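## Task

Take the cap off the marker whose cap is violet, while the second marker keeps its cap fully seated. Every marker and cap has to finish resting on the desk, not held in place by the robot. Release everything and move the robot away at the end. The robot must stay upright and not lean.

## Robot and tools

Robot: a wheeled cart with a pan/tilt head camera and two arms, left_arm and right_arm, each with a wrist camera and a gripper that has one fixed jaw and one swinging jaw. The cart's footprint is 0.53 m wide and spans x = -0.35 to 0.07 m. Arm pan axes are vertical at x = -0.060, y = +0.155 (left) and -0.155 m (right). The shoulder sits 0.03 m outward from its pan axis and 0.89 m high. Link lengths: upper arm 0.116, forearm 0.135, hand 0.162 m. The fixed-jaw tip reaches about 0.44 m from its pan axis at most, and no lower than 0.55 m above the floor.

Frames: the base frame has its origin on the floor between the drive wheels, x forward, y left, z up. The reported left_hand and right_hand are fixed-jaw tip positions in this frame; a held object sits next to that tip on the swinging-jaw side. Hand axes: z along the fingers, y from swinging jaw toward fixed jaw. The odometry frame is the base frame at scene start; base_odometry counts wheel rotation only, so slip looks like travel. Heading is positive leftward, -3.142 to 3.142.

execute_actions: argument actions is a list holding one action or nothing (empty just reports state and images). An action may have base, joints or both; they start together. base takes exactly one of translate_m (a relative straight drive in metres, forward positive, -1.4 to 1.4) or rotate_rad (a relative spin in place in radians, counter-clockwise/left positive, -3.2 to 3.2). No sideways motion. joints is one dictionary covering both arms and the head, keyed by joint name, each value an absolute target in radians. Ranges: head_pan_rad -3.2 to 3.2 (0 forward, positive left); head_tilt_rad -0.76 to 1.45 (0 level, positive down); for each arm (prefix left_arm_ or right_arm_): shoulder_pan_rad -1.919 to 1.919, shoulder_lift_rad -1.745 to 1.745, elbow_flex_rad -1.69 to 1.58, wrist_flex_rad -1.658 to 1.658, wrist_roll_rad -2.743 to 2.841, gripper_rad 0 to 1.919. Done tolerances: head and pans ±0.02, shoulder_lift ±0.1, elbow ±0.07, wrist_flex ±0.03, roll ±0.02, gripper ±0.03. Joints left out keep chasing their previous target. Unknown keys or out-of-range values reject the whole call with no motion. An action lasts at most 15 s. cameras selects head_camera, left_wrist_camera, right_wrist_camera or all (omitted/null = all, [] = none); the pictures line lists image order.

Joint geometry: pan 0 points the left arm left and the right arm right; positive pan turns clockwise from above; straight ahead is +1.571 (left) and -1.571 (right). With lift, elbow and wrist_flex all 0, the upper arm is up, tilted 0.24 rad outward, forearm and fingers level. Positive bends downward; the sum of the three is the finger angle below level (1.571 = pointing down, which requires the forearm no more than 0.08 rad above level). wrist_roll -1.522: jaws close across the arm plane, fixed jaw on the left looking outward; 1.619: fixed jaw on the right; 0.049: closing in the plane, fixed jaw below (level fingers) or toward the pan axis (fingers down). The hand body protrudes about 0.08 m above level fingers with fixed jaw left, below with fixed jaw right, so use fixed-jaw-left over furniture. Jaw opening by gripper angle: 0: 0.003; 0.3: 0.026; 0.6: 0.049; 1: 0.076; 1.919: 0.106 m. Gripping: target below the touching angle squeezes, up to 0.2 rad below; deeper adds nothing and may trip the motor. A holding jaw reads off_target; done means empty or barely gripping.

Stowed pose: shoulder_pan -1.75 (left) / 1.75 (right), shoulder_lift 0.05, elbow_flex 1.35, wrist_flex -1.55, wrist_roll -1.52. To stow, first send the wrist joints, then the other three; a one-shot stow can jam a hand on the cart. Leaving stow, don't move wrists first. Spinning with arms stowed needs 0.44 m of free radius; near a desk, turns or reversing can snag the rear and topple the robot.

Results: base_status and joint_status describe how the last action ended: done, off_target (resting short, maybe still pushing: load, obstruction or tripped motor), time_out (target dropped, holds position). contact_stop never occurs. "joint command not followed" with a cause means a self-collision check blocked that arm's targets (grippers still move); affected joints read not_followed and may be retried on later actions until given passable targets. on_its_own lists uncommanded motion. To stop a blocked joint pushing, command its current reading. A Motor temperatures line gives per-arm values in joint_positions order; MOTOR HOT appears from 55 °C; at 70 °C an OVER-TEMPERATURE FAULT stops that arm and limp joints report limit_stop_at_motor_heat; resend targets afterward.

Sag: loaded or far-reaching joints settle below target; compensate upward by the previous sag. Hand positions can be off by a few centimetres.

Overload: a joint stuck more than about 0.30 rad off target for roughly 2 s trips to 20 % torque, silently; the robot keeps holding during your replies, so count that time. Reset: once the reading is steady, command 0.2 rad from it on the side away from the tripping target (or 0.04 past a range end; for a jaw, the end itself). Payload: about 0.4 kg per hand at full reach, 0.7 kg within 0.28 m of the pan axis, about 1 kg with both hands close in.

wait: seconds 0 to 10, no new command, returns state and images. zoom_image: camera plus region [x0, y0, x1, y1] in pixels of that camera's latest full image, at most 504 by 504. finished_scene: scene number; ends it after the last command is held, irreversibly, and reports success and the next task.

Cameras: all 644x476. head_camera fovy 46.294, fx=fy 556.724, centre (320.869, 239.337), at about (-0.042, -0.003, 1.191) looking forward; left wrist fovy 63.267, f 386.361; right wrist fovy 89.978, f 238.091. Poses follow joint readings, so wrist-camera poses carry extra error.

Avoid: dropping or slamming items, hard shoves, pulling on things in front (tips the robot), arms or hands striking or pressing each other, and leaving items supported only by the gripper.

Each tool is called after "Request:" as name(argument=value, ...) on one line, values as JSON.

## Session

I'll start by reading the robot's state and camera images.

Request:
execute_actions(actions=[])

Scene clock: 0.00 s.
Motor temperatures (°C, as the motors report them): left_arm=[30 29 28 30 31] | right_arm=[28 30 29 30 28]
base_odometry: x=+0.000 y=+0.000 heading=+0.000 (m, m, rad; odometry frame)
base_status: not commanded
joint_positions: head_pan_rad=-0.022 head_tilt_rad=-0.008 left_arm_shoulder_pan_rad=-1.728 left_arm_shoulder_lift_rad=+0.053 left_arm_elbow_flex_rad=+1.315 left_arm_wrist_flex_rad=-1.632 left_arm_wrist_roll_rad=-1.517 left_arm_gripper_rad=+1.920 right_arm_shoulder_pan_rad=+1.743 right_arm_shoulder_lift_rad=+0.024 right_arm_elbow_flex_rad=+1.359 right_arm_wrist_flex_rad=-1.469 right_arm_wrist_roll_rad=-1.530 right_arm_gripper_rad=+1.920
joint_status: not commanded
left_hand: x=-0.3073 y=+0.1079 z=+0.9155 quat_wxyz=(-0.060, -0.606, -0.049, +0.792) (m; base frame)
right_hand: x=-0.3090 y=-0.1195 z=+0.8879 quat_wxyz=(-0.061, +0.673, -0.061, -0.734) (m; base frame)
pictures: head_camera, left_wrist_camera, right_wrist_camera
Images, in order (width x height): head_camera 644x476, left_wrist_camera 644x476, right_wrist_camera 644x476.

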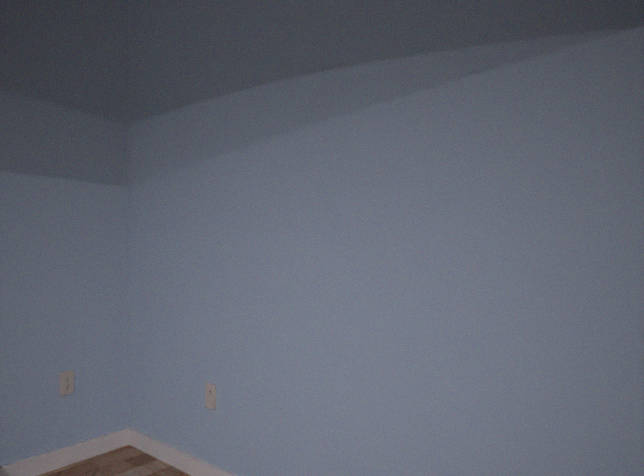

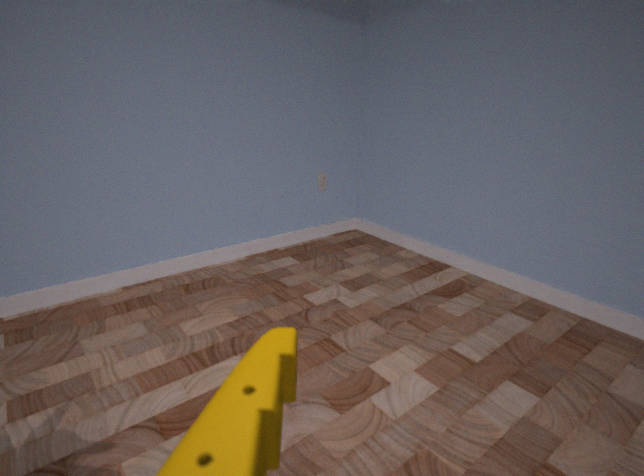

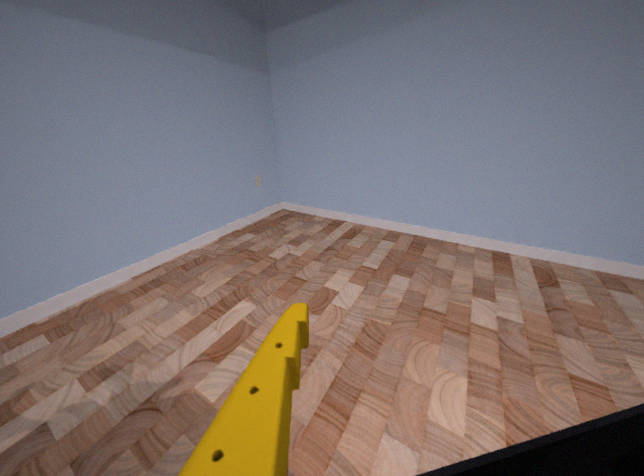

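Request:
execute_actions(actions=[{"joints": {"head_pan_rad": 1.2, "head_tilt_rad": 0.45}}], cameras=["head_camera"])

Request:
execute_actions(actions=[{"joints": {"head_pan_rad": -1.2, "head_tilt_rad": 0.45}}], cameras=["head_camera"])

Scene clock: 2.90 s.
Motor temperatures (°C, as the motors report them): left_arm=[30 29 28 30 31] | right_arm=[28 30 29 30 28]
base_odometry: x=+0.000 y=+0.000 heading=+0.000 (m, m, rad; odometry frame)
base_status: not commanded
joint_positions: head_pan_rad=+1.190 head_tilt_rad=+0.444 left_arm_shoulder_pan_rad=-1.728 left_arm_shoulder_lift_rad=+0.053 left_arm_elbow_flex_rad=+1.315 left_arm_wrist_flex_rad=-1.632 left_arm_wrist_roll_rad=-1.517 left_arm_gripper_rad=+1.920 right_arm_shoulder_pan_rad=+1.743 right_arm_shoulder_lift_rad=+0.024 right_arm_elbow_flex_rad=+1.359 right_arm_wrist_flex_rad=-1.469 right_arm_wrist_roll_rad=-1.530 right_arm_gripper_rad=+1.920
joint_status: all done
left_hand: x=-0.3073 y=+0.1079 z=+0.9155 quat_wxyz=(-0.060, -0.606, -0.049, +0.792) (m; base frame)
right_hand: x=-0.3090 y=-0.1195 z=+0.8879 quat_wxyz=(-0.061, +0.673, -0.061, -0.734) (m; base frame)
pictures: head_camera
camera_calibration (this result's frames):
head_camera: T_world_to_cam=[[0.909401, -0.415831, 0.00861125, 0.0309248], [-0.193433, -0.441176, -0.876326, 1.03974], [0.368203, 0.795266, -0.481641, 0.568704], [0, 0, 0, 1]] pos_world=[-0.0364015, 0.0192959, 1.1848]
Images, in order (width x height): head_camera 644x476.

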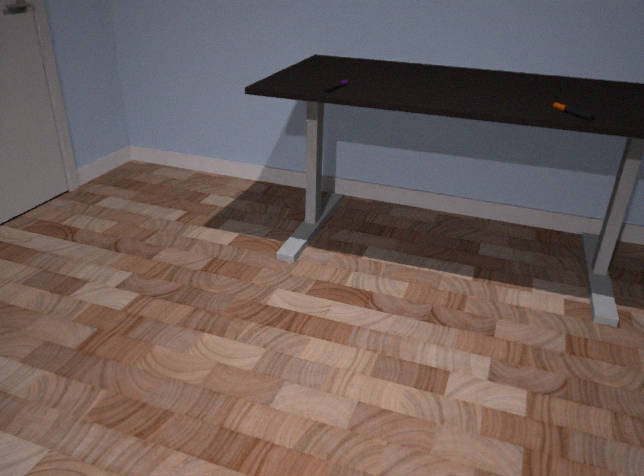

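Scene clock: 5.30 s.
Motor temperatures (°C, as the motors report them): left_arm=[30 29 28 30 31] | right_arm=[28 30 29 30 28]
base_odometry: x=+0.000 y=+0.000 heading=+0.000 (m, m, rad; odometry frame)
base_status: not commanded
joint_positions: head_pan_rad=-1.190 head_tilt_rad=+0.444 left_arm_shoulder_pan_rad=-1.728 left_arm_shoulder_lift_rad=+0.053 left_arm_elbow_flex_rad=+1.315 left_arm_wrist_flex_rad=-1.632 left_arm_wrist_roll_rad=-1.517 left_arm_gripper_rad=+1.920 right_arm_shoulder_pan_rad=+1.743 right_arm_shoulder_lift_rad=+0.024 right_arm_elbow_flex_rad=+1.359 right_arm_wrist_flex_rad=-1.469 right_arm_wrist_roll_rad=-1.530 right_arm_gripper_rad=+1.920
joint_status: all done
left_hand: x=-0.3073 y=+0.1079 z=+0.9155 quat_wxyz=(-0.060, -0.606, -0.049, +0.792) (m; base frame)
right_hand: x=-0.3090 y=-0.1195 z=+0.8879 quat_wxyz=(-0.061, +0.673, -0.061, -0.734) (m; base frame)
pictures: head_camera
camera_calibration (this result's frames):
head_camera: T_world_to_cam=[[-0.945125, -0.326595, 0.00861149, -0.0562382], [-0.164447, 0.452784, -0.876324, 1.0411], [0.282304, -0.829652, -0.481645, 0.564672], [0, 0, 0, 1]] pos_world=[-0.041355, -0.0212792, 1.1848]
Images, in order (width x height): head_camera 644x476.

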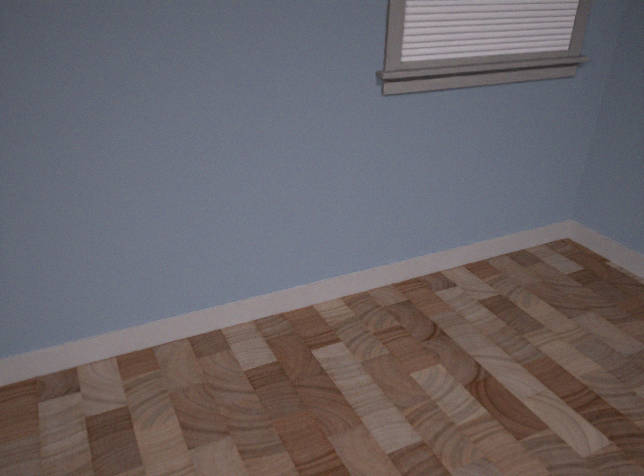

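Request:
execute_actions(actions=[{"joints": {"head_pan_rad": 1.0, "head_tilt_rad": 0.3}}], cameras=["head_camera"])

Scene clock: 8.93 s.
Motor temperatures (°C, as the motors report them): left_arm=[30 29 28 30 31] | right_arm=[28 30 29 30 28]
base_odometry: x=+0.000 y=+0.000 heading=+0.000 (m, m, rad; odometry frame)
base_status: not commanded
joint_positions: head_pan_rad=+0.990 head_tilt_rad=+0.313 left_arm_shoulder_pan_rad=-1.728 left_arm_shoulder_lift_rad=+0.053 left_arm_elbow_flex_rad=+1.315 left_arm_wrist_flex_rad=-1.632 left_arm_wrist_roll_rad=-1.517 left_arm_gripper_rad=+1.920 right_arm_shoulder_pan_rad=+1.743 right_arm_shoulder_lift_rad=+0.024 right_arm_elbow_flex_rad=+1.359 right_arm_wrist_flex_rad=-1.469 right_arm_wrist_roll_rad=-1.530 right_arm_gripper_rad=+1.920
joint_status: all done
left_hand: x=-0.3073 y=+0.1079 z=+0.9155 quat_wxyz=(-0.060, -0.606, -0.049, +0.792) (m; base frame)
right_hand: x=-0.3090 y=-0.1195 z=+0.8879 quat_wxyz=(-0.061, +0.673, -0.061, -0.734) (m; base frame)
pictures: head_camera
camera_calibration (this result's frames):
head_camera: T_world_to_cam=[[0.808269, -0.588809, 0.00228182, 0.0334568], [-0.212388, -0.295159, -0.931543, 1.1024], [0.549174, 0.752453, -0.363624, 0.441372], [0, 0, 0, 1]] pos_world=[-0.035295, 0.0129723, 1.18735]
Images, in order (width x height): head_camera 644x476.

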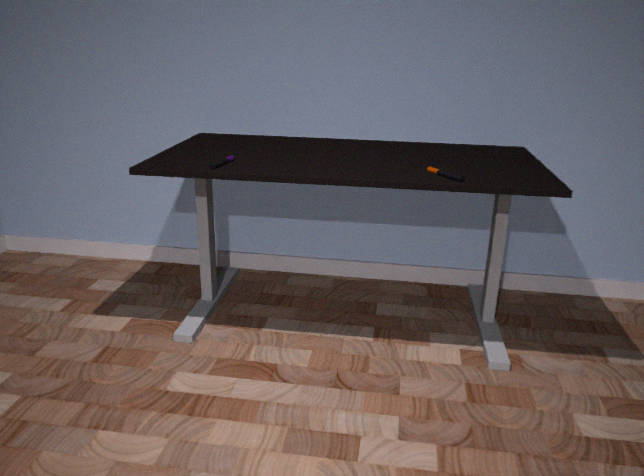

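Request:
zoom_image(camera="head_camera", region=[120, 120, 340, 200])

Request:
zoom_image(camera="head_camera", region=[380, 130, 600, 210])

Region (120, 120, 340, 200) of head_camera's 644x476 image, scaled by 2.291; it fills the top 183 rows of this view, and the rest is white.

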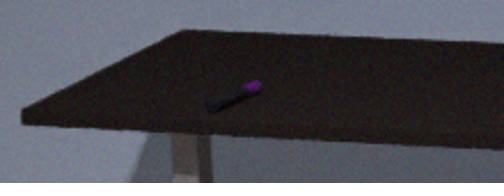

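Region (380, 130, 600, 210) of head_camera's 644x476 image, scaled by 2.291; it fills the top 183 rows of this view, and the rest is white.

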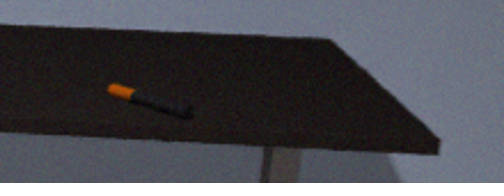

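Request:
execute_actions(actions=[{"base": {"rotate_rad": 1.254}, "joints": {"head_pan_rad": 0.0, "head_tilt_rad": 0.75}}], cameras=["head_camera"])

Scene clock: 119.40 s.
Motor temperatures (°C, as the motors report them): left_arm=[30 29 28 30 31] | right_arm=[28 30 29 30 28]
base_odometry: x=-0.001 y=+0.000 heading=+1.252 (m, m, rad; odometry frame)
base_status: done
joint_positions: head_pan_rad=+0.010 head_tilt_rad=+0.744 left_arm_shoulder_pan_rad=-1.728 left_arm_shoulder_lift_rad=+0.053 left_arm_elbow_flex_rad=+1.315 left_arm_wrist_flex_rad=-1.632 left_arm_wrist_roll_rad=-1.517 left_arm_gripper_rad=+1.920 right_arm_shoulder_pan_rad=+1.743 right_arm_shoulder_lift_rad=+0.024 right_arm_elbow_flex_rad=+1.359 right_arm_wrist_flex_rad=-1.469 right_arm_wrist_roll_rad=-1.530 right_arm_gripper_rad=+1.920
joint_status: all done
left_hand: x=-0.3073 y=+0.1079 z=+0.9155 quat_wxyz=(-0.060, -0.606, -0.049, +0.792) (m; base frame)
right_hand: x=-0.3090 y=-0.1195 z=+0.8879 quat_wxyz=(-0.061, +0.673, -0.061, -0.734) (m; base frame)
pictures: head_camera
camera_calibration (this result's frames):
head_camera: T_world_to_cam=[[-0.0333983, -0.999189, 0.0224714, -0.0293398], [-0.719723, 0.00844446, -0.69421, 0.805388], [0.693458, -0.0393586, -0.719421, 0.857676], [0, 0, 0, 1]] pos_world=[-0.0160861, -0.00236016, 1.1768]
Images, in order (width x height): head_camera 644x476.

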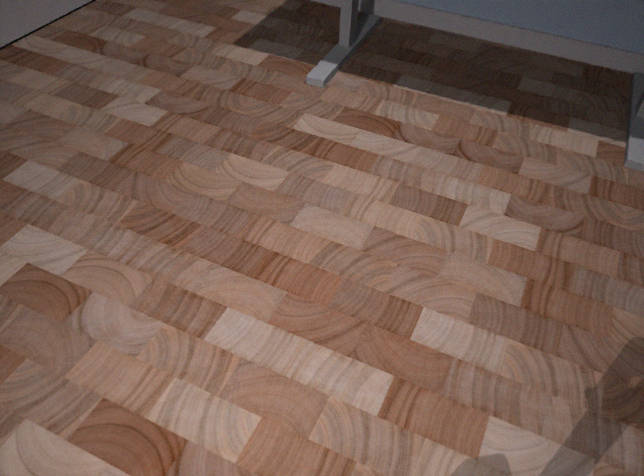

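Request:
execute_actions(actions=[{"base": {"translate_m": 1.245}, "joints": {"head_pan_rad": -0.33, "head_tilt_rad": 0.5}}], cameras=["head_camera"])

Scene clock: 131.40 s.
Motor temperatures (°C, as the motors report them): left_arm=[30 29 28 30 31] | right_arm=[28 30 29 30 28]
base_odometry: x=+0.387 y=+1.183 heading=+1.251 (m, m, rad; odometry frame)
base_status: done
joint_positions: head_pan_rad=-0.320 head_tilt_rad=+0.514 left_arm_shoulder_pan_rad=-1.728 left_arm_shoulder_lift_rad=+0.053 left_arm_elbow_flex_rad=+1.315 left_arm_wrist_flex_rad=-1.632 left_arm_wrist_roll_rad=-1.517 left_arm_gripper_rad=+1.920 right_arm_shoulder_pan_rad=+1.743 right_arm_shoulder_lift_rad=+0.024 right_arm_elbow_flex_rad=+1.359 right_arm_wrist_flex_rad=-1.469 right_arm_wrist_roll_rad=-1.530 right_arm_gripper_rad=+1.920
joint_status: all done
left_hand: x=-0.3073 y=+0.1079 z=+0.9155 quat_wxyz=(-0.060, -0.606, -0.049, +0.792) (m; base frame)
right_hand: x=-0.3090 y=-0.1195 z=+0.8879 quat_wxyz=(-0.061, +0.673, -0.061, -0.734) (m; base frame)
pictures: head_camera
camera_calibration (this result's frames):
head_camera: T_world_to_cam=[[-0.359162, -0.933199, 0.0119582, -0.03255], [-0.509278, 0.185237, -0.84043, 0.983578], [0.782073, -0.30794, -0.541788, 0.657385], [0, 0, 0, 1]] pos_world=[-0.024899, -0.0101356, 1.18318]
Images, in order (width x height): head_camera 644x476.

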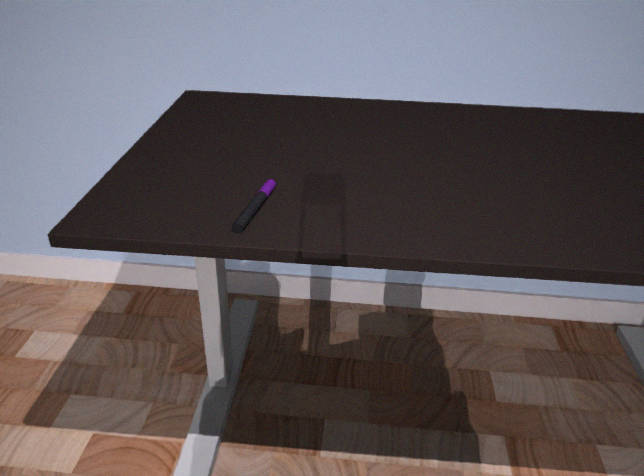

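Request:
zoom_image(camera="head_camera", region=[190, 160, 330, 270])

Request:
zoom_image(camera="head_camera", region=[30, 70, 250, 270])

Region (190, 160, 330, 270) of head_camera's 644x476 image, scaled by 3.600; it fills the top 396 rows of this view, and the rest is white.

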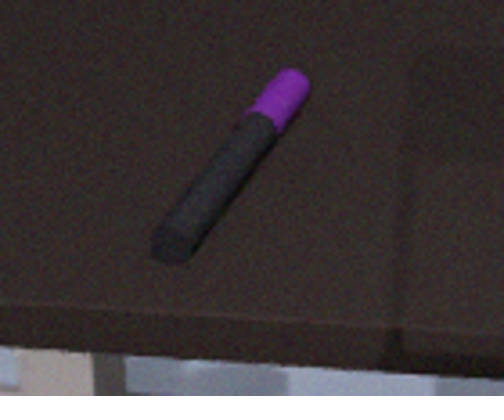

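Region (30, 70, 250, 270) of head_camera's 644x476 image, scaled by 2.291; it fills the top 458 rows of this view, and the rest is white.

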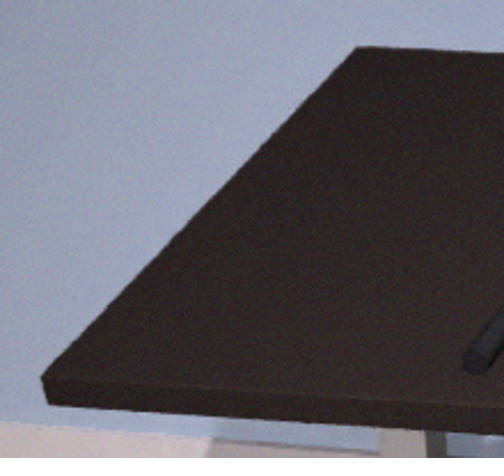

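Request:
execute_actions(actions=[{"base": {"rotate_rad": -0.466}, "joints": {"head_pan_rad": 0.15, "head_tilt_rad": 0.55, "left_arm_shoulder_pan_rad": 1.55, "left_arm_shoulder_lift_rad": 0.1, "left_arm_elbow_flex_rad": 0.3, "right_arm_shoulder_pan_rad": -1.4, "right_arm_shoulder_lift_rad": 0.1, "right_arm_elbow_flex_rad": 0.3}}], cameras=["head_camera"])

Scene clock: 177.30 s.
Motor temperatures (°C, as the motors report them): left_arm=[30 29 28 30 31] | right_arm=[28 30 29 30 28]
base_odometry: x=+0.387 y=+1.182 heading=+0.786 (m, m, rad; odometry frame)
base_status: done
joint_positions: head_pan_rad=+0.140 head_tilt_rad=+0.544 left_arm_shoulder_pan_rad=+1.542 left_arm_shoulder_lift_rad=+0.111 left_arm_elbow_flex_rad=+0.334 left_arm_wrist_flex_rad=-1.632 left_arm_wrist_roll_rad=-1.517 left_arm_gripper_rad=+1.920 right_arm_shoulder_pan_rad=-1.392 right_arm_shoulder_lift_rad=+0.110 right_arm_elbow_flex_rad=+0.332 right_arm_wrist_flex_rad=-1.469 right_arm_wrist_roll_rad=-1.530 right_arm_gripper_rad=+1.920
joint_status: all done
left_hand: x=+0.1946 y=+0.1701 z=+1.0983 quat_wxyz=(+0.982, -0.003, +0.190, +0.012) (m; base frame)
right_hand: x=+0.2150 y=-0.1967 z=+1.0870 quat_wxyz=(+0.960, +0.025, +0.268, -0.082) (m; base frame)
pictures: head_camera
camera_calibration (this result's frames):
head_camera: T_world_to_cam=[[0.0929097, -0.995585, 0.0133847, -0.0129445], [-0.563499, -0.06366, -0.82366, 0.961727], [0.820875, 0.0689837, -0.566926, 0.688142], [0, 0, 0, 1]] pos_world=[-0.0217438, 0.000865617, 1.18244]
Images, in order (width x height): head_camera 644x476.

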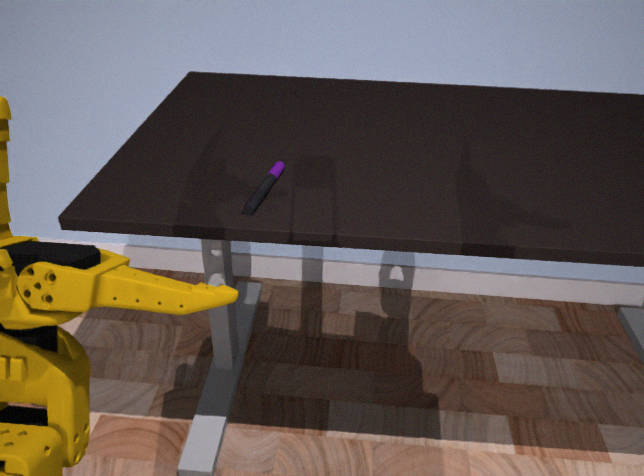

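Request:
zoom_image(camera="head_camera", region=[200, 140, 340, 250])

Region (200, 140, 340, 250) of head_camera's 644x476 image, scaled by 3.600; it fills the top 396 rows of this view, and the rest is white.

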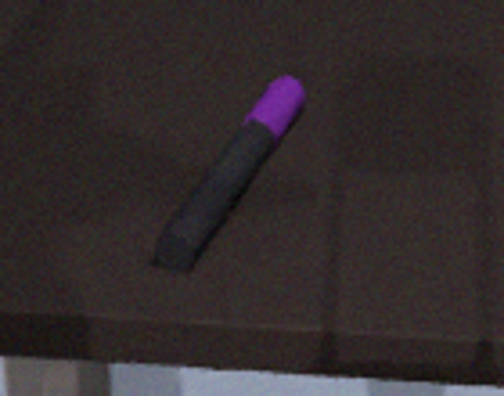

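Request:
execute_actions(actions=[{"base": {"translate_m": 0.54}, "joints": {"head_pan_rad": 0.45, "head_tilt_rad": 1.0, "left_arm_shoulder_pan_rad": 1.55, "left_arm_shoulder_lift_rad": 0.55, "left_arm_elbow_flex_rad": -0.54, "left_arm_wrist_flex_rad": 1.52, "left_arm_wrist_roll_rad": 1.42, "left_arm_gripper_rad": 0.65, "right_arm_shoulder_pan_rad": -1.4, "right_arm_shoulder_lift_rad": 0.28, "right_arm_elbow_flex_rad": -0.12, "right_arm_wrist_flex_rad": 1.1, "right_arm_wrist_roll_rad": 2.8, "right_arm_gripper_rad": 0.65}}])

Scene clock: 197.73 s.
Motor temperatures (°C, as the motors report them): left_arm=[30 29 28 30 31] | right_arm=[28 30 29 30 28]
base_odometry: x=+0.769 y=+1.564 heading=+0.785 (m, m, rad; odometry frame)
base_status: done
joint_positions: head_pan_rad=+0.440 head_tilt_rad=+0.995 left_arm_shoulder_pan_rad=+1.542 left_arm_shoulder_lift_rad=+0.574 left_arm_elbow_flex_rad=-0.509 left_arm_wrist_flex_rad=+1.509 left_arm_wrist_roll_rad=+1.410 left_arm_gripper_rad=+0.657 right_arm_shoulder_pan_rad=-1.394 right_arm_shoulder_lift_rad=+0.299 right_arm_elbow_flex_rad=-0.090 right_arm_wrist_flex_rad=+1.095 right_arm_wrist_roll_rad=+2.791 right_arm_gripper_rad=+0.658
joint_status: all done
left_hand: x=+0.1881 y=+0.1542 z=+0.8091 quat_wxyz=(+0.000, -0.996, +0.090, +0.002) (m; base frame)
right_hand: x=+0.2080 y=-0.2060 z=+0.8175 quat_wxyz=(-0.083, -0.871, -0.473, -0.104) (m; base frame)
pictures: head_camera, left_wrist_camera, right_wrist_camera
camera_calibration (this result's frames):
head_camera: T_world_to_cam=[[0.392538, -0.919161, 0.0325191, -0.0208857], [-0.793108, -0.356186, -0.494076, 0.571584], [0.465718, 0.168152, -0.868811, 1.01892], [0, 0, 0, 1]] pos_world=[-0.0130024, 0.0130592, 1.16833]
left_wrist_camera: T_world_to_cam=[[0.140576, 0.990001, 0.0116713, -0.188195], [0.83545, -0.12494, 0.535176, -0.54919], [0.531283, -0.0654823, -0.84466, 0.664194], [0, 0, 0, 1]] pos_world=[0.132402, 0.161191, 0.857128]
right_wrist_camera: T_world_to_cam=[[-0.794126, 0.562689, -0.229664, 0.465665], [0.316493, 0.70549, 0.634127, -0.420416], [0.518842, 0.43089, -0.738334, 0.650019], [0, 0, 0, 1]] pos_world=[0.165599, -0.245512, 0.853474]
Images, in order (width x height): head_camera 644x476, left_wrist_camera 644x476, right_wrist_camera 644x476.

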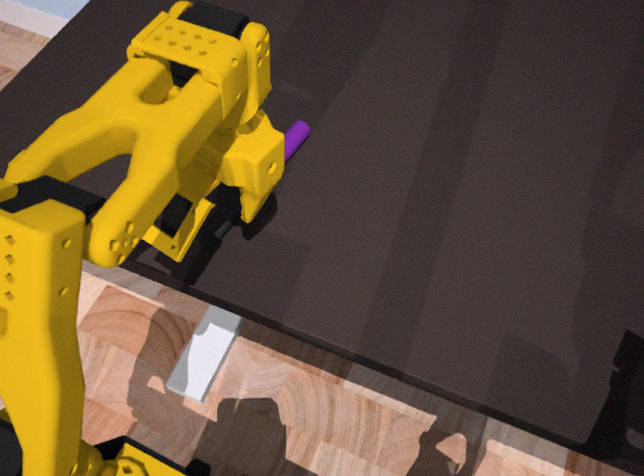

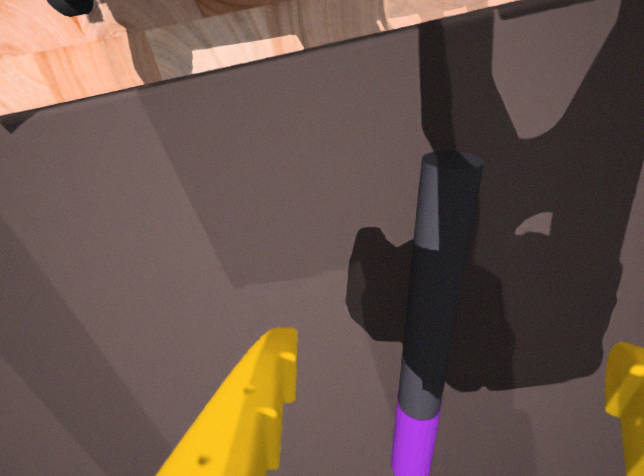

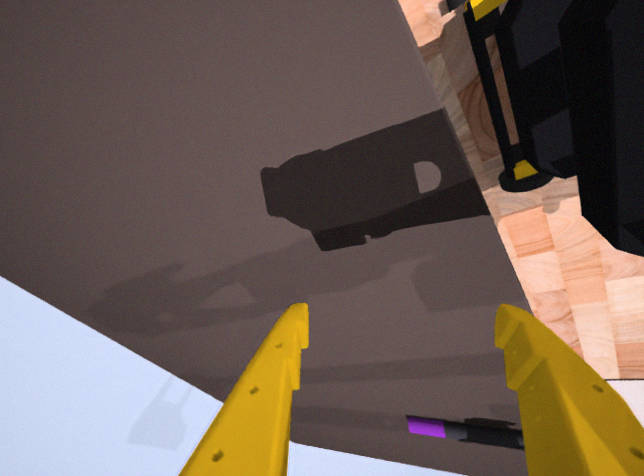

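Request:
zoom_image(camera="left_wrist_camera", region=[240, 100, 644, 476])

Request:
zoom_image(camera="head_camera", region=[120, 90, 360, 300])

Region (240, 100, 644, 476) of left_wrist_camera's 644x476 image, scaled by 1.248; it fills the top 469 rows of this view, and the rest is white.

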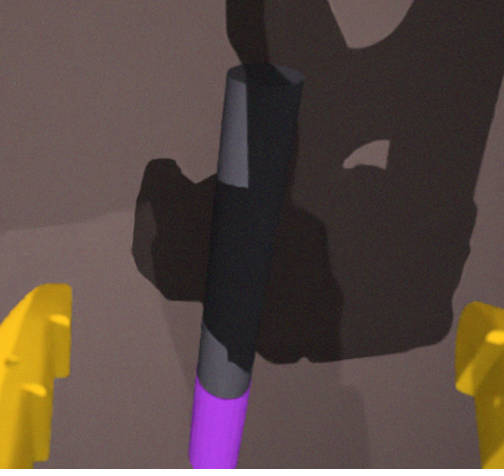

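Region (120, 90, 360, 300) of head_camera's 644x476 image, scaled by 2.100; it fills the top 441 rows of this view, and the rest is white.

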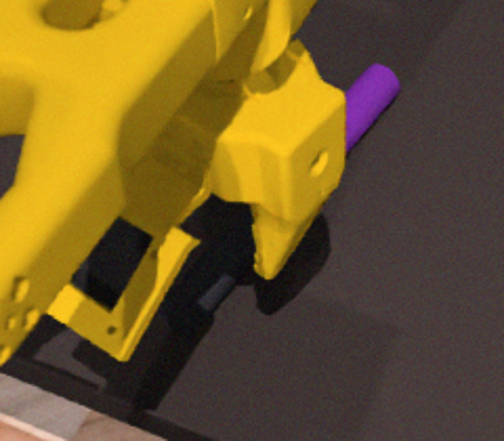

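Request:
execute_actions(actions=[{"joints": {"left_arm_shoulder_pan_rad": 1.412, "left_arm_shoulder_lift_rad": 0.608, "left_arm_elbow_flex_rad": -0.42, "left_arm_wrist_flex_rad": 1.205, "left_arm_wrist_roll_rad": 1.28}}], cameras=["head_camera", "left_wrist_camera"])

Scene clock: 253.57 s.
Motor temperatures (°C, as the motors report them): left_arm=[30 29 29 30 31] | right_arm=[28 30 30 30 28]
base_odometry: x=+0.769 y=+1.564 heading=+0.785 (m, m, rad; odometry frame)
base_status: not commanded
joint_positions: head_pan_rad=+0.440 head_tilt_rad=+0.995 left_arm_shoulder_pan_rad=+1.421 left_arm_shoulder_lift_rad=+0.628 left_arm_elbow_flex_rad=-0.418 left_arm_wrist_flex_rad=+1.215 left_arm_wrist_roll_rad=+1.289 left_arm_gripper_rad=+0.657 right_arm_shoulder_pan_rad=-1.394 right_arm_shoulder_lift_rad=+0.299 right_arm_elbow_flex_rad=-0.090 right_arm_wrist_flex_rad=+1.095 right_arm_wrist_roll_rad=+2.791 right_arm_gripper_rad=+0.658
joint_status: all done
left_hand: x=+0.2114 y=+0.1882 z=+0.7865 quat_wxyz=(+0.017, -0.993, +0.090, -0.071) (m; base frame)
right_hand: x=+0.2080 y=-0.2060 z=+0.8175 quat_wxyz=(-0.083, -0.871, -0.473, -0.104) (m; base frame)
pictures: head_camera, left_wrist_camera
camera_calibration (this result's frames):
head_camera: T_world_to_cam=[[0.392538, -0.919161, 0.0325191, -0.0208857], [-0.793108, -0.356185, -0.494076, 0.571584], [0.465718, 0.168152, -0.86881, 1.01892], [0, 0, 0, 1]] pos_world=[-0.0130024, 0.0130592, 1.16833]
left_wrist_camera: T_world_to_cam=[[0.135718, 0.989273, 0.0540389, -0.257034], [0.747158, -0.138017, 0.650159, -0.621608], [0.650642, -0.0478627, -0.757874, 0.538105], [0, 0, 0, 1]] pos_world=[0.14921, 0.194239, 0.82585]
Images, in order (width x height): head_camera 644x476, left_wrist_camera 644x476.

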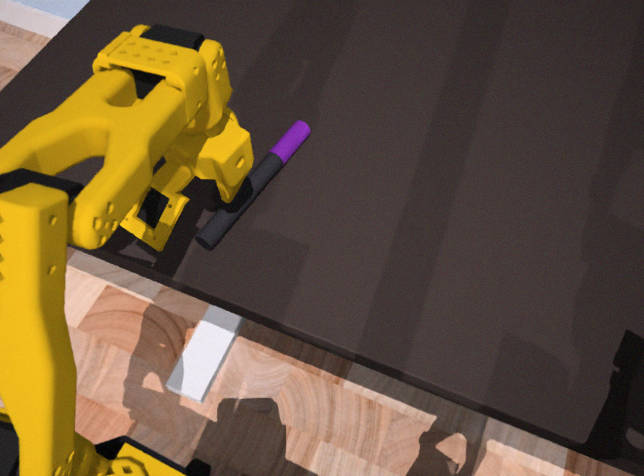

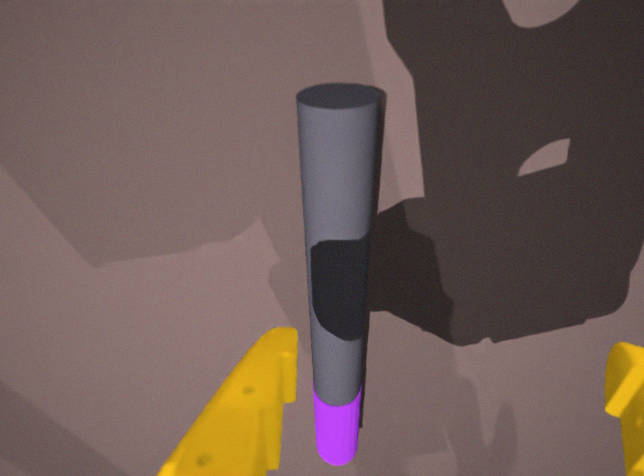

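Request:
zoom_image(camera="left_wrist_camera", region=[230, 60, 450, 280])

Request:
zoom_image(camera="left_wrist_camera", region=[230, 260, 450, 476])

Request:
zoom_image(camera="head_camera", region=[120, 90, 340, 290])

Region (230, 60, 450, 280) of left_wrist_camera's 644x476 image, scaled by 2.291.

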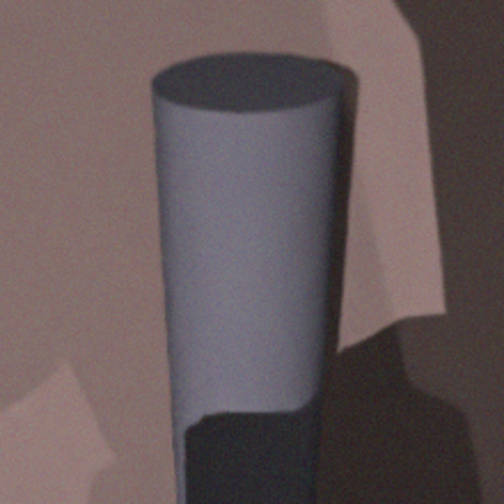

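Region (230, 260, 450, 476) of left_wrist_camera's 644x476 image, scaled by 2.291; it fills the top 495 rows of this view, and the rest is white.

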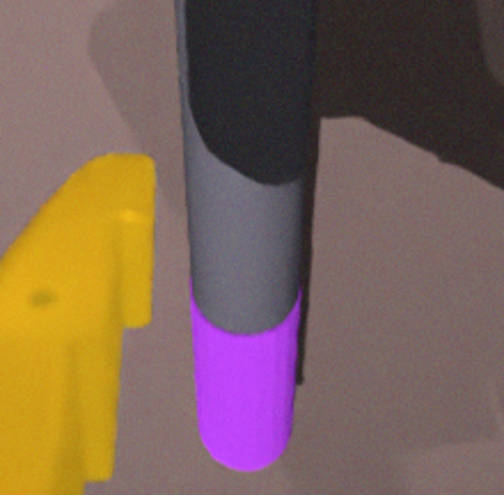

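Region (120, 90, 340, 290) of head_camera's 644x476 image, scaled by 2.291; it fills the top 458 rows of this view, and the rest is white.

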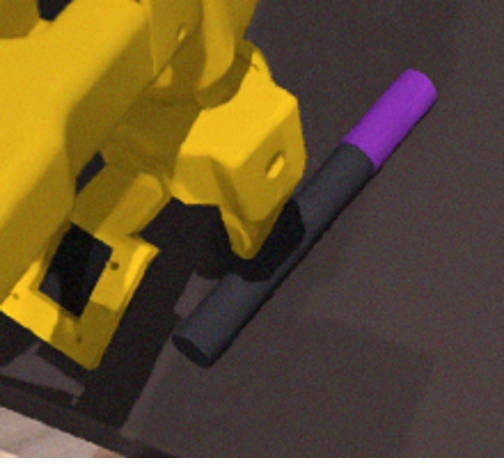

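Request:
execute_actions(actions=[{"joints": {"left_arm_shoulder_pan_rad": 1.468, "left_arm_shoulder_lift_rad": 0.731, "left_arm_elbow_flex_rad": -0.486, "left_arm_wrist_flex_rad": 1.15, "left_arm_wrist_roll_rad": 1.358}}], cameras=["head_camera", "left_wrist_camera"])

Scene clock: 281.53 s.
Motor temperatures (°C, as the motors report them): left_arm=[30 29 29 30 31] | right_arm=[28 30 30 30 28]
base_odometry: x=+0.769 y=+1.564 heading=+0.785 (m, m, rad; odometry frame)
base_status: not commanded
joint_positions: head_pan_rad=+0.440 head_tilt_rad=+0.995 left_arm_shoulder_pan_rad=+1.459 left_arm_shoulder_lift_rad=+0.751 left_arm_elbow_flex_rad=-0.453 left_arm_wrist_flex_rad=+1.160 left_arm_wrist_roll_rad=+1.349 left_arm_gripper_rad=+0.657 right_arm_shoulder_pan_rad=-1.394 right_arm_shoulder_lift_rad=+0.299 right_arm_elbow_flex_rad=-0.090 right_arm_wrist_flex_rad=+1.095 right_arm_wrist_roll_rad=+2.791 right_arm_gripper_rad=+0.658
joint_status: all done
left_hand: x=+0.2137 y=+0.1778 z=+0.7630 quat_wxyz=(+0.011, -0.995, +0.079, -0.056) (m; base frame)
right_hand: x=+0.2080 y=-0.2060 z=+0.8175 quat_wxyz=(-0.083, -0.871, -0.473, -0.104) (m; base frame)
pictures: head_camera, left_wrist_camera
camera_calibration (this result's frames):
head_camera: T_world_to_cam=[[0.392538, -0.919161, 0.0325191, -0.0208857], [-0.793108, -0.356185, -0.494076, 0.571584], [0.465718, 0.168152, -0.86881, 1.01892], [0, 0, 0, 1]] pos_world=[-0.0130024, 0.0130592, 1.16833]
left_wrist_camera: T_world_to_cam=[[0.116359, 0.992466, 0.0383524, -0.230243], [0.769568, -0.114502, 0.628216, -0.601748], [0.627874, -0.0435839, -0.777093, 0.537035], [0, 0, 0, 1]] pos_world=[0.152686, 0.183013, 0.804184]
Images, in order (width x height): head_camera 644x476, left_wrist_camera 644x476.

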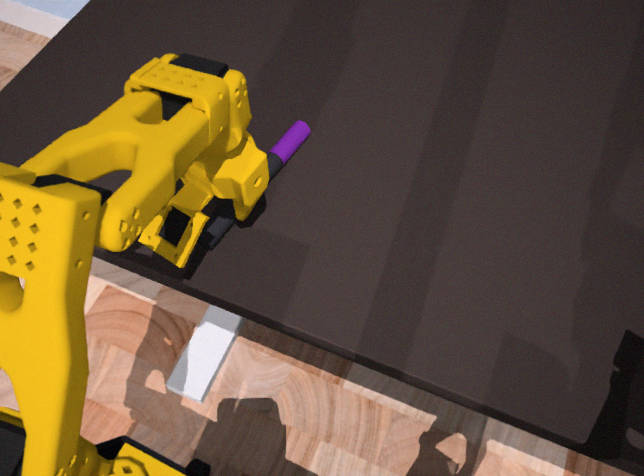

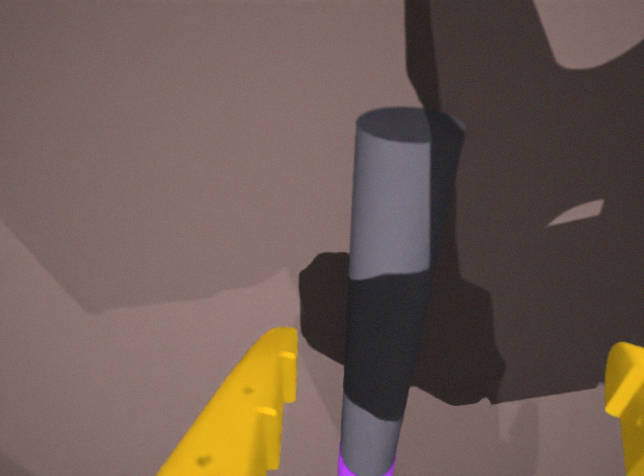

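Request:
execute_actions(actions=[{"joints": {"left_arm_shoulder_lift_rad": 0.858, "left_arm_elbow_flex_rad": -0.433, "left_arm_wrist_flex_rad": 1.0}}], cameras=["head_camera", "left_wrist_camera"])

Scene clock: 293.10 s.
Motor temperatures (°C, as the motors report them): left_arm=[30 29 29 30 31] | right_arm=[28 30 30 30 28]
base_odometry: x=+0.769 y=+1.564 heading=+0.785 (m, m, rad; odometry frame)
base_status: not commanded
joint_positions: head_pan_rad=+0.440 head_tilt_rad=+0.995 left_arm_shoulder_pan_rad=+1.459 left_arm_shoulder_lift_rad=+0.870 left_arm_elbow_flex_rad=-0.430 left_arm_wrist_flex_rad=+1.011 left_arm_wrist_roll_rad=+1.349 left_arm_gripper_rad=+0.657 right_arm_shoulder_pan_rad=-1.394 right_arm_shoulder_lift_rad=+0.299 right_arm_elbow_flex_rad=-0.090 right_arm_wrist_flex_rad=+1.095 right_arm_wrist_roll_rad=+2.791 right_arm_gripper_rad=+0.658
joint_status: all done
left_hand: x=+0.2153 y=+0.1780 z=+0.7328 quat_wxyz=(+0.011, -0.995, +0.079, -0.059) (m; base frame)
right_hand: x=+0.2080 y=-0.2060 z=+0.8175 quat_wxyz=(-0.083, -0.871, -0.473, -0.104) (m; base frame)
pictures: head_camera, left_wrist_camera
camera_calibration (this result's frames):
head_camera: T_world_to_cam=[[0.392539, -0.91916, 0.0325192, -0.0208858], [-0.79311, -0.356187, -0.494072, 0.57158], [0.465715, 0.168151, -0.868812, 1.01892], [0, 0, 0, 1]] pos_world=[-0.0130023, 0.0130593, 1.16833]
left_wrist_camera: T_world_to_cam=[[0.116121, 0.99244, 0.0397398, -0.230408], [0.765723, -0.114934, 0.632818, -0.586468], [0.632601, -0.0430538, -0.77328, 0.508701], [0, 0, 0, 1]] pos_world=[0.154022, 0.183163, 0.773653]
Images, in order (width x height): head_camera 644x476, left_wrist_camera 644x476.

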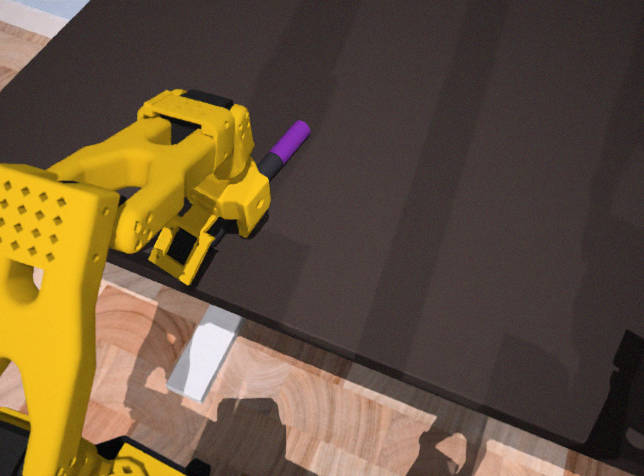

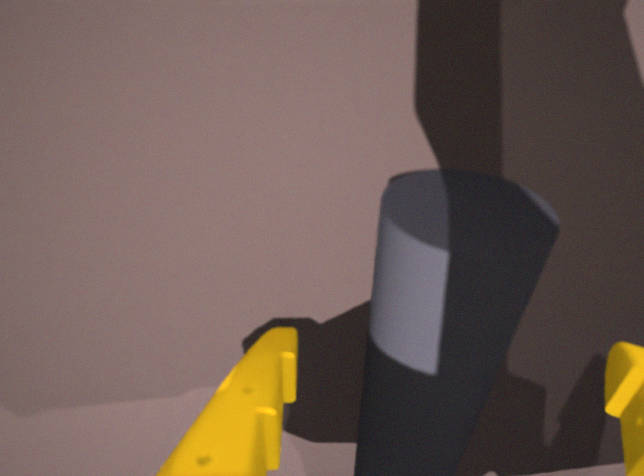

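Request:
execute_actions(actions=[{"joints": {"left_arm_shoulder_pan_rad": 1.416, "left_arm_wrist_roll_rad": 1.306, "left_arm_gripper_rad": 0.08}}], cameras=["head_camera", "left_wrist_camera"])

Scene clock: 302.03 s.
Motor temperatures (°C, as the motors report them): left_arm=[30 29 29 30 31] | right_arm=[28 30 30 30 28]
base_odometry: x=+0.769 y=+1.564 heading=+0.785 (m, m, rad; odometry frame)
base_status: not commanded
joint_positions: head_pan_rad=+0.440 head_tilt_rad=+0.995 left_arm_shoulder_pan_rad=+1.418 left_arm_shoulder_lift_rad=+0.870 left_arm_elbow_flex_rad=-0.430 left_arm_wrist_flex_rad=+1.006 left_arm_wrist_roll_rad=+1.316 left_arm_gripper_rad=+0.208 right_arm_shoulder_pan_rad=-1.394 right_arm_shoulder_lift_rad=+0.299 right_arm_elbow_flex_rad=-0.090 right_arm_wrist_flex_rad=+1.095 right_arm_wrist_roll_rad=+2.791 right_arm_gripper_rad=+0.658
joint_status: left_arm_gripper_rad off_target (ended at +0.208, target +0.080); the others done
left_hand: x=+0.2146 y=+0.1895 z=+0.7329 quat_wxyz=(+0.014, -0.995, +0.075, -0.061) (m; base frame)
right_hand: x=+0.2080 y=-0.2060 z=+0.8175 quat_wxyz=(-0.083, -0.871, -0.473, -0.104) (m; base frame)
pictures: head_camera, left_wrist_camera
camera_calibration (this result's frames):
head_camera: T_world_to_cam=[[0.392539, -0.91916, 0.0325192, -0.0208858], [-0.79311, -0.356188, -0.494072, 0.57158], [0.465715, 0.168151, -0.868812, 1.01892], [0, 0, 0, 1]] pos_world=[-0.0130023, 0.0130593, 1.16833]
left_wrist_camera: T_world_to_cam=[[0.106573, 0.993301, 0.0446654, -0.243483], [0.764225, -0.110567, 0.635402, -0.58703], [0.636084, -0.0335821, -0.770889, 0.505393], [0, 0, 0, 1]] pos_world=[0.153099, 0.193918, 0.773477]
Images, in order (width x height): head_camera 644x476, left_wrist_camera 644x476.

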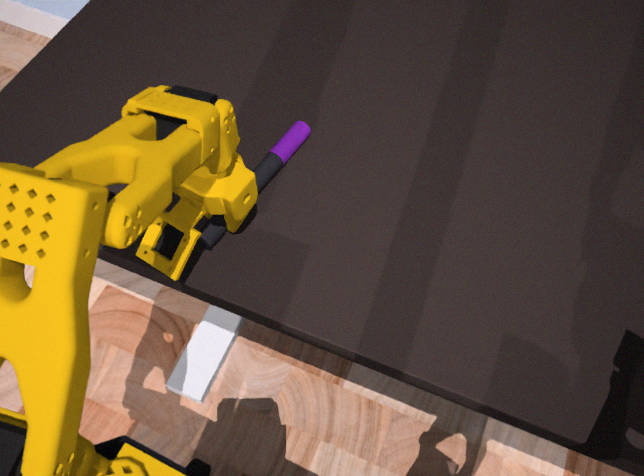

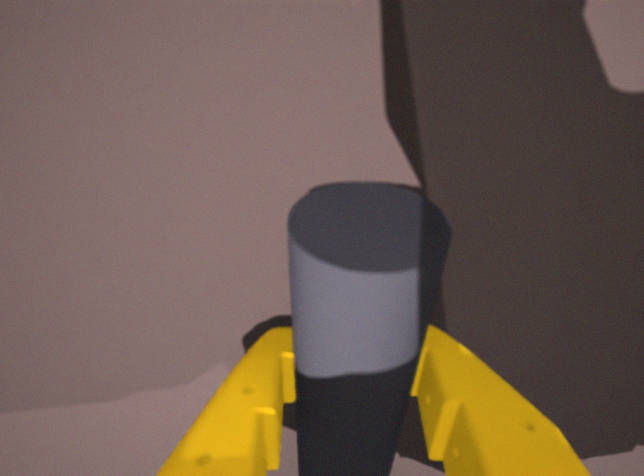

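Request:
execute_actions(actions=[{"joints": {"left_arm_elbow_flex_rad": -0.70, "left_arm_gripper_rad": 0.05}}], cameras=["head_camera", "left_wrist_camera"])

Scene clock: 366.67 s.
Motor temperatures (°C, as the motors report them): left_arm=[30 29 29 30 31] | right_arm=[28 30 30 30 28]
base_odometry: x=+0.769 y=+1.564 heading=+0.785 (m, m, rad; odometry frame)
base_status: not commanded
joint_positions: head_pan_rad=+0.440 head_tilt_rad=+0.995 left_arm_shoulder_pan_rad=+1.418 left_arm_shoulder_lift_rad=+0.886 left_arm_elbow_flex_rad=-0.662 left_arm_wrist_flex_rad=+1.006 left_arm_wrist_roll_rad=+1.316 left_arm_gripper_rad=+0.206 right_arm_shoulder_pan_rad=-1.394 right_arm_shoulder_lift_rad=+0.299 right_arm_elbow_flex_rad=-0.090 right_arm_wrist_flex_rad=+1.095 right_arm_wrist_roll_rad=+2.791 right_arm_gripper_rad=+0.658
joint_status: left_arm_gripper_rad off_target (ended at +0.206, target +0.050); the others done
left_hand: x=+0.2571 y=+0.1961 z=+0.7667 quat_wxyz=(+0.038, -0.983, +0.074, -0.165) (m; base frame)
right_hand: x=+0.2080 y=-0.2060 z=+0.8175 quat_wxyz=(-0.083, -0.871, -0.473, -0.104) (m; base frame)
pictures: head_camera, left_wrist_camera
camera_calibration (this result's frames):
head_camera: T_world_to_cam=[[0.392539, -0.91916, 0.0325192, -0.0208858], [-0.79311, -0.356187, -0.494073, 0.57158], [0.465715, 0.168151, -0.868812, 1.01892], [0, 0, 0, 1]] pos_world=[-0.0130023, 0.0130593, 1.16833]
left_wrist_camera: T_world_to_cam=[[0.0911858, 0.990927, 0.0987361, -0.293077], [0.612453, -0.133985, 0.77907, -0.706843], [0.78523, -0.0105689, -0.619114, 0.345433], [0, 0, 0, 1]] pos_world=[0.188388, 0.199363, 0.79348]
Images, in order (width x height): head_camera 644x476, left_wrist_camera 644x476.

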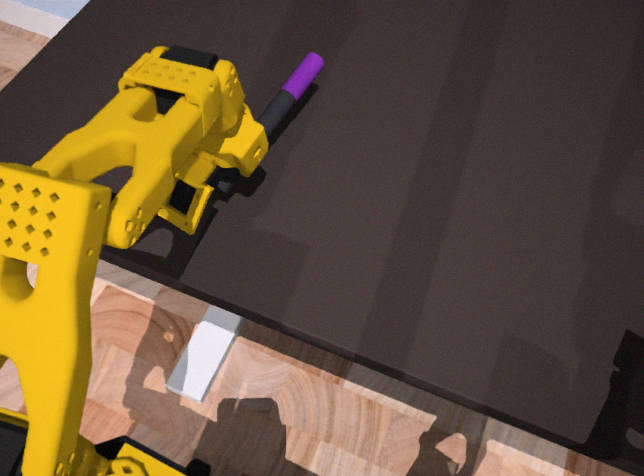

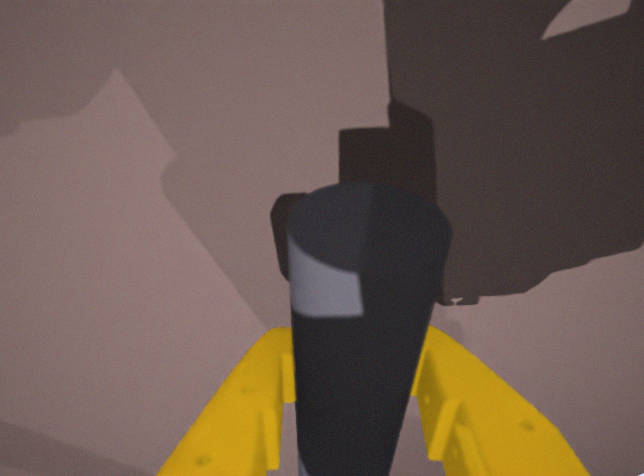

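Request:
execute_actions(actions=[{"joints": {"head_pan_rad": 0.0, "head_tilt_rad": 1.0, "left_arm_shoulder_pan_rad": 1.90, "left_arm_shoulder_lift_rad": 0.823, "left_arm_elbow_flex_rad": -0.71, "left_arm_wrist_flex_rad": 0.905, "left_arm_wrist_roll_rad": 0.375}}])

Scene clock: 383.97 s.
Motor temperatures (°C, as the motors report them): left_arm=[30 29 29 30 31] | right_arm=[28 30 30 30 28]
base_odometry: x=+0.769 y=+1.564 heading=+0.785 (m, m, rad; odometry frame)
base_status: not commanded
joint_positions: head_pan_rad=+0.010 head_tilt_rad=+0.995 left_arm_shoulder_pan_rad=+1.892 left_arm_shoulder_lift_rad=+0.886 left_arm_elbow_flex_rad=-0.673 left_arm_wrist_flex_rad=+0.919 left_arm_wrist_roll_rad=+0.384 left_arm_gripper_rad=+0.206 right_arm_shoulder_pan_rad=-1.394 right_arm_shoulder_lift_rad=+0.299 right_arm_elbow_flex_rad=-0.090 right_arm_wrist_flex_rad=+1.095 right_arm_wrist_roll_rad=+2.791 right_arm_gripper_rad=+0.658
joint_status: all done
left_hand: x=+0.2520 y=+0.0481 z=+0.7717 quat_wxyz=(+0.096, -0.695, +0.685, -0.195) (m; base frame)
right_hand: x=+0.2080 y=-0.2060 z=+0.8175 quat_wxyz=(-0.083, -0.871, -0.473, -0.104) (m; base frame)
pictures: head_camera, left_wrist_camera, right_wrist_camera
camera_calibration (this result's frames):
head_camera: T_world_to_cam=[[-0.0264297, -0.999122, 0.0325192, -0.0405773], [-0.869393, 0.00691701, -0.494072, 0.567995], [0.493413, -0.0413301, -0.868812, 1.02022], [0, 0, 0, 1]] pos_world=[-0.0106534, -0.00230452, 1.16833]
left_wrist_camera: T_world_to_cam=[[0.909672, 0.0832991, 0.406889, -0.546938], [-0.205883, -0.7604, 0.615958, -0.365176], [0.360707, -0.644091, -0.674564, 0.531218], [0, 0, 0, 1]] pos_world=[0.230737, 0.110033, 0.805816]
right_wrist_camera: T_world_to_cam=[[-0.794126, 0.562689, -0.229664, 0.465665], [0.316493, 0.70549, 0.634127, -0.420416], [0.518842, 0.43089, -0.738334, 0.650019], [0, 0, 0, 1]] pos_world=[0.165599, -0.245512, 0.853474]
Images, in order (width x height): head_camera 644x476, left_wrist_camera 644x476, right_wrist_camera 644x476.

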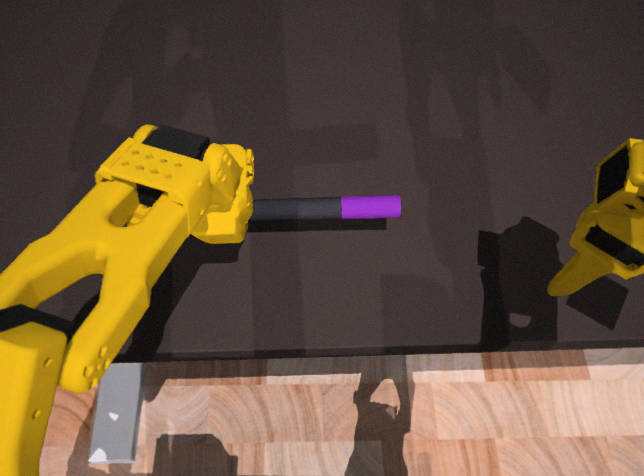

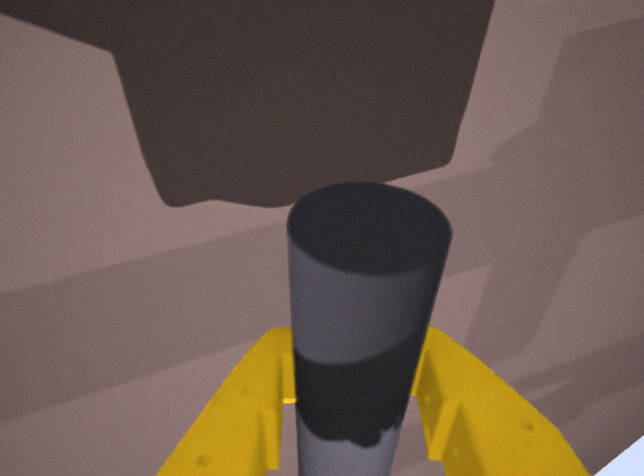

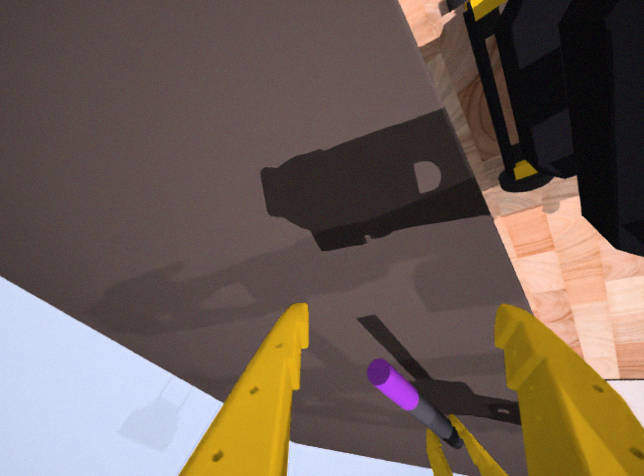

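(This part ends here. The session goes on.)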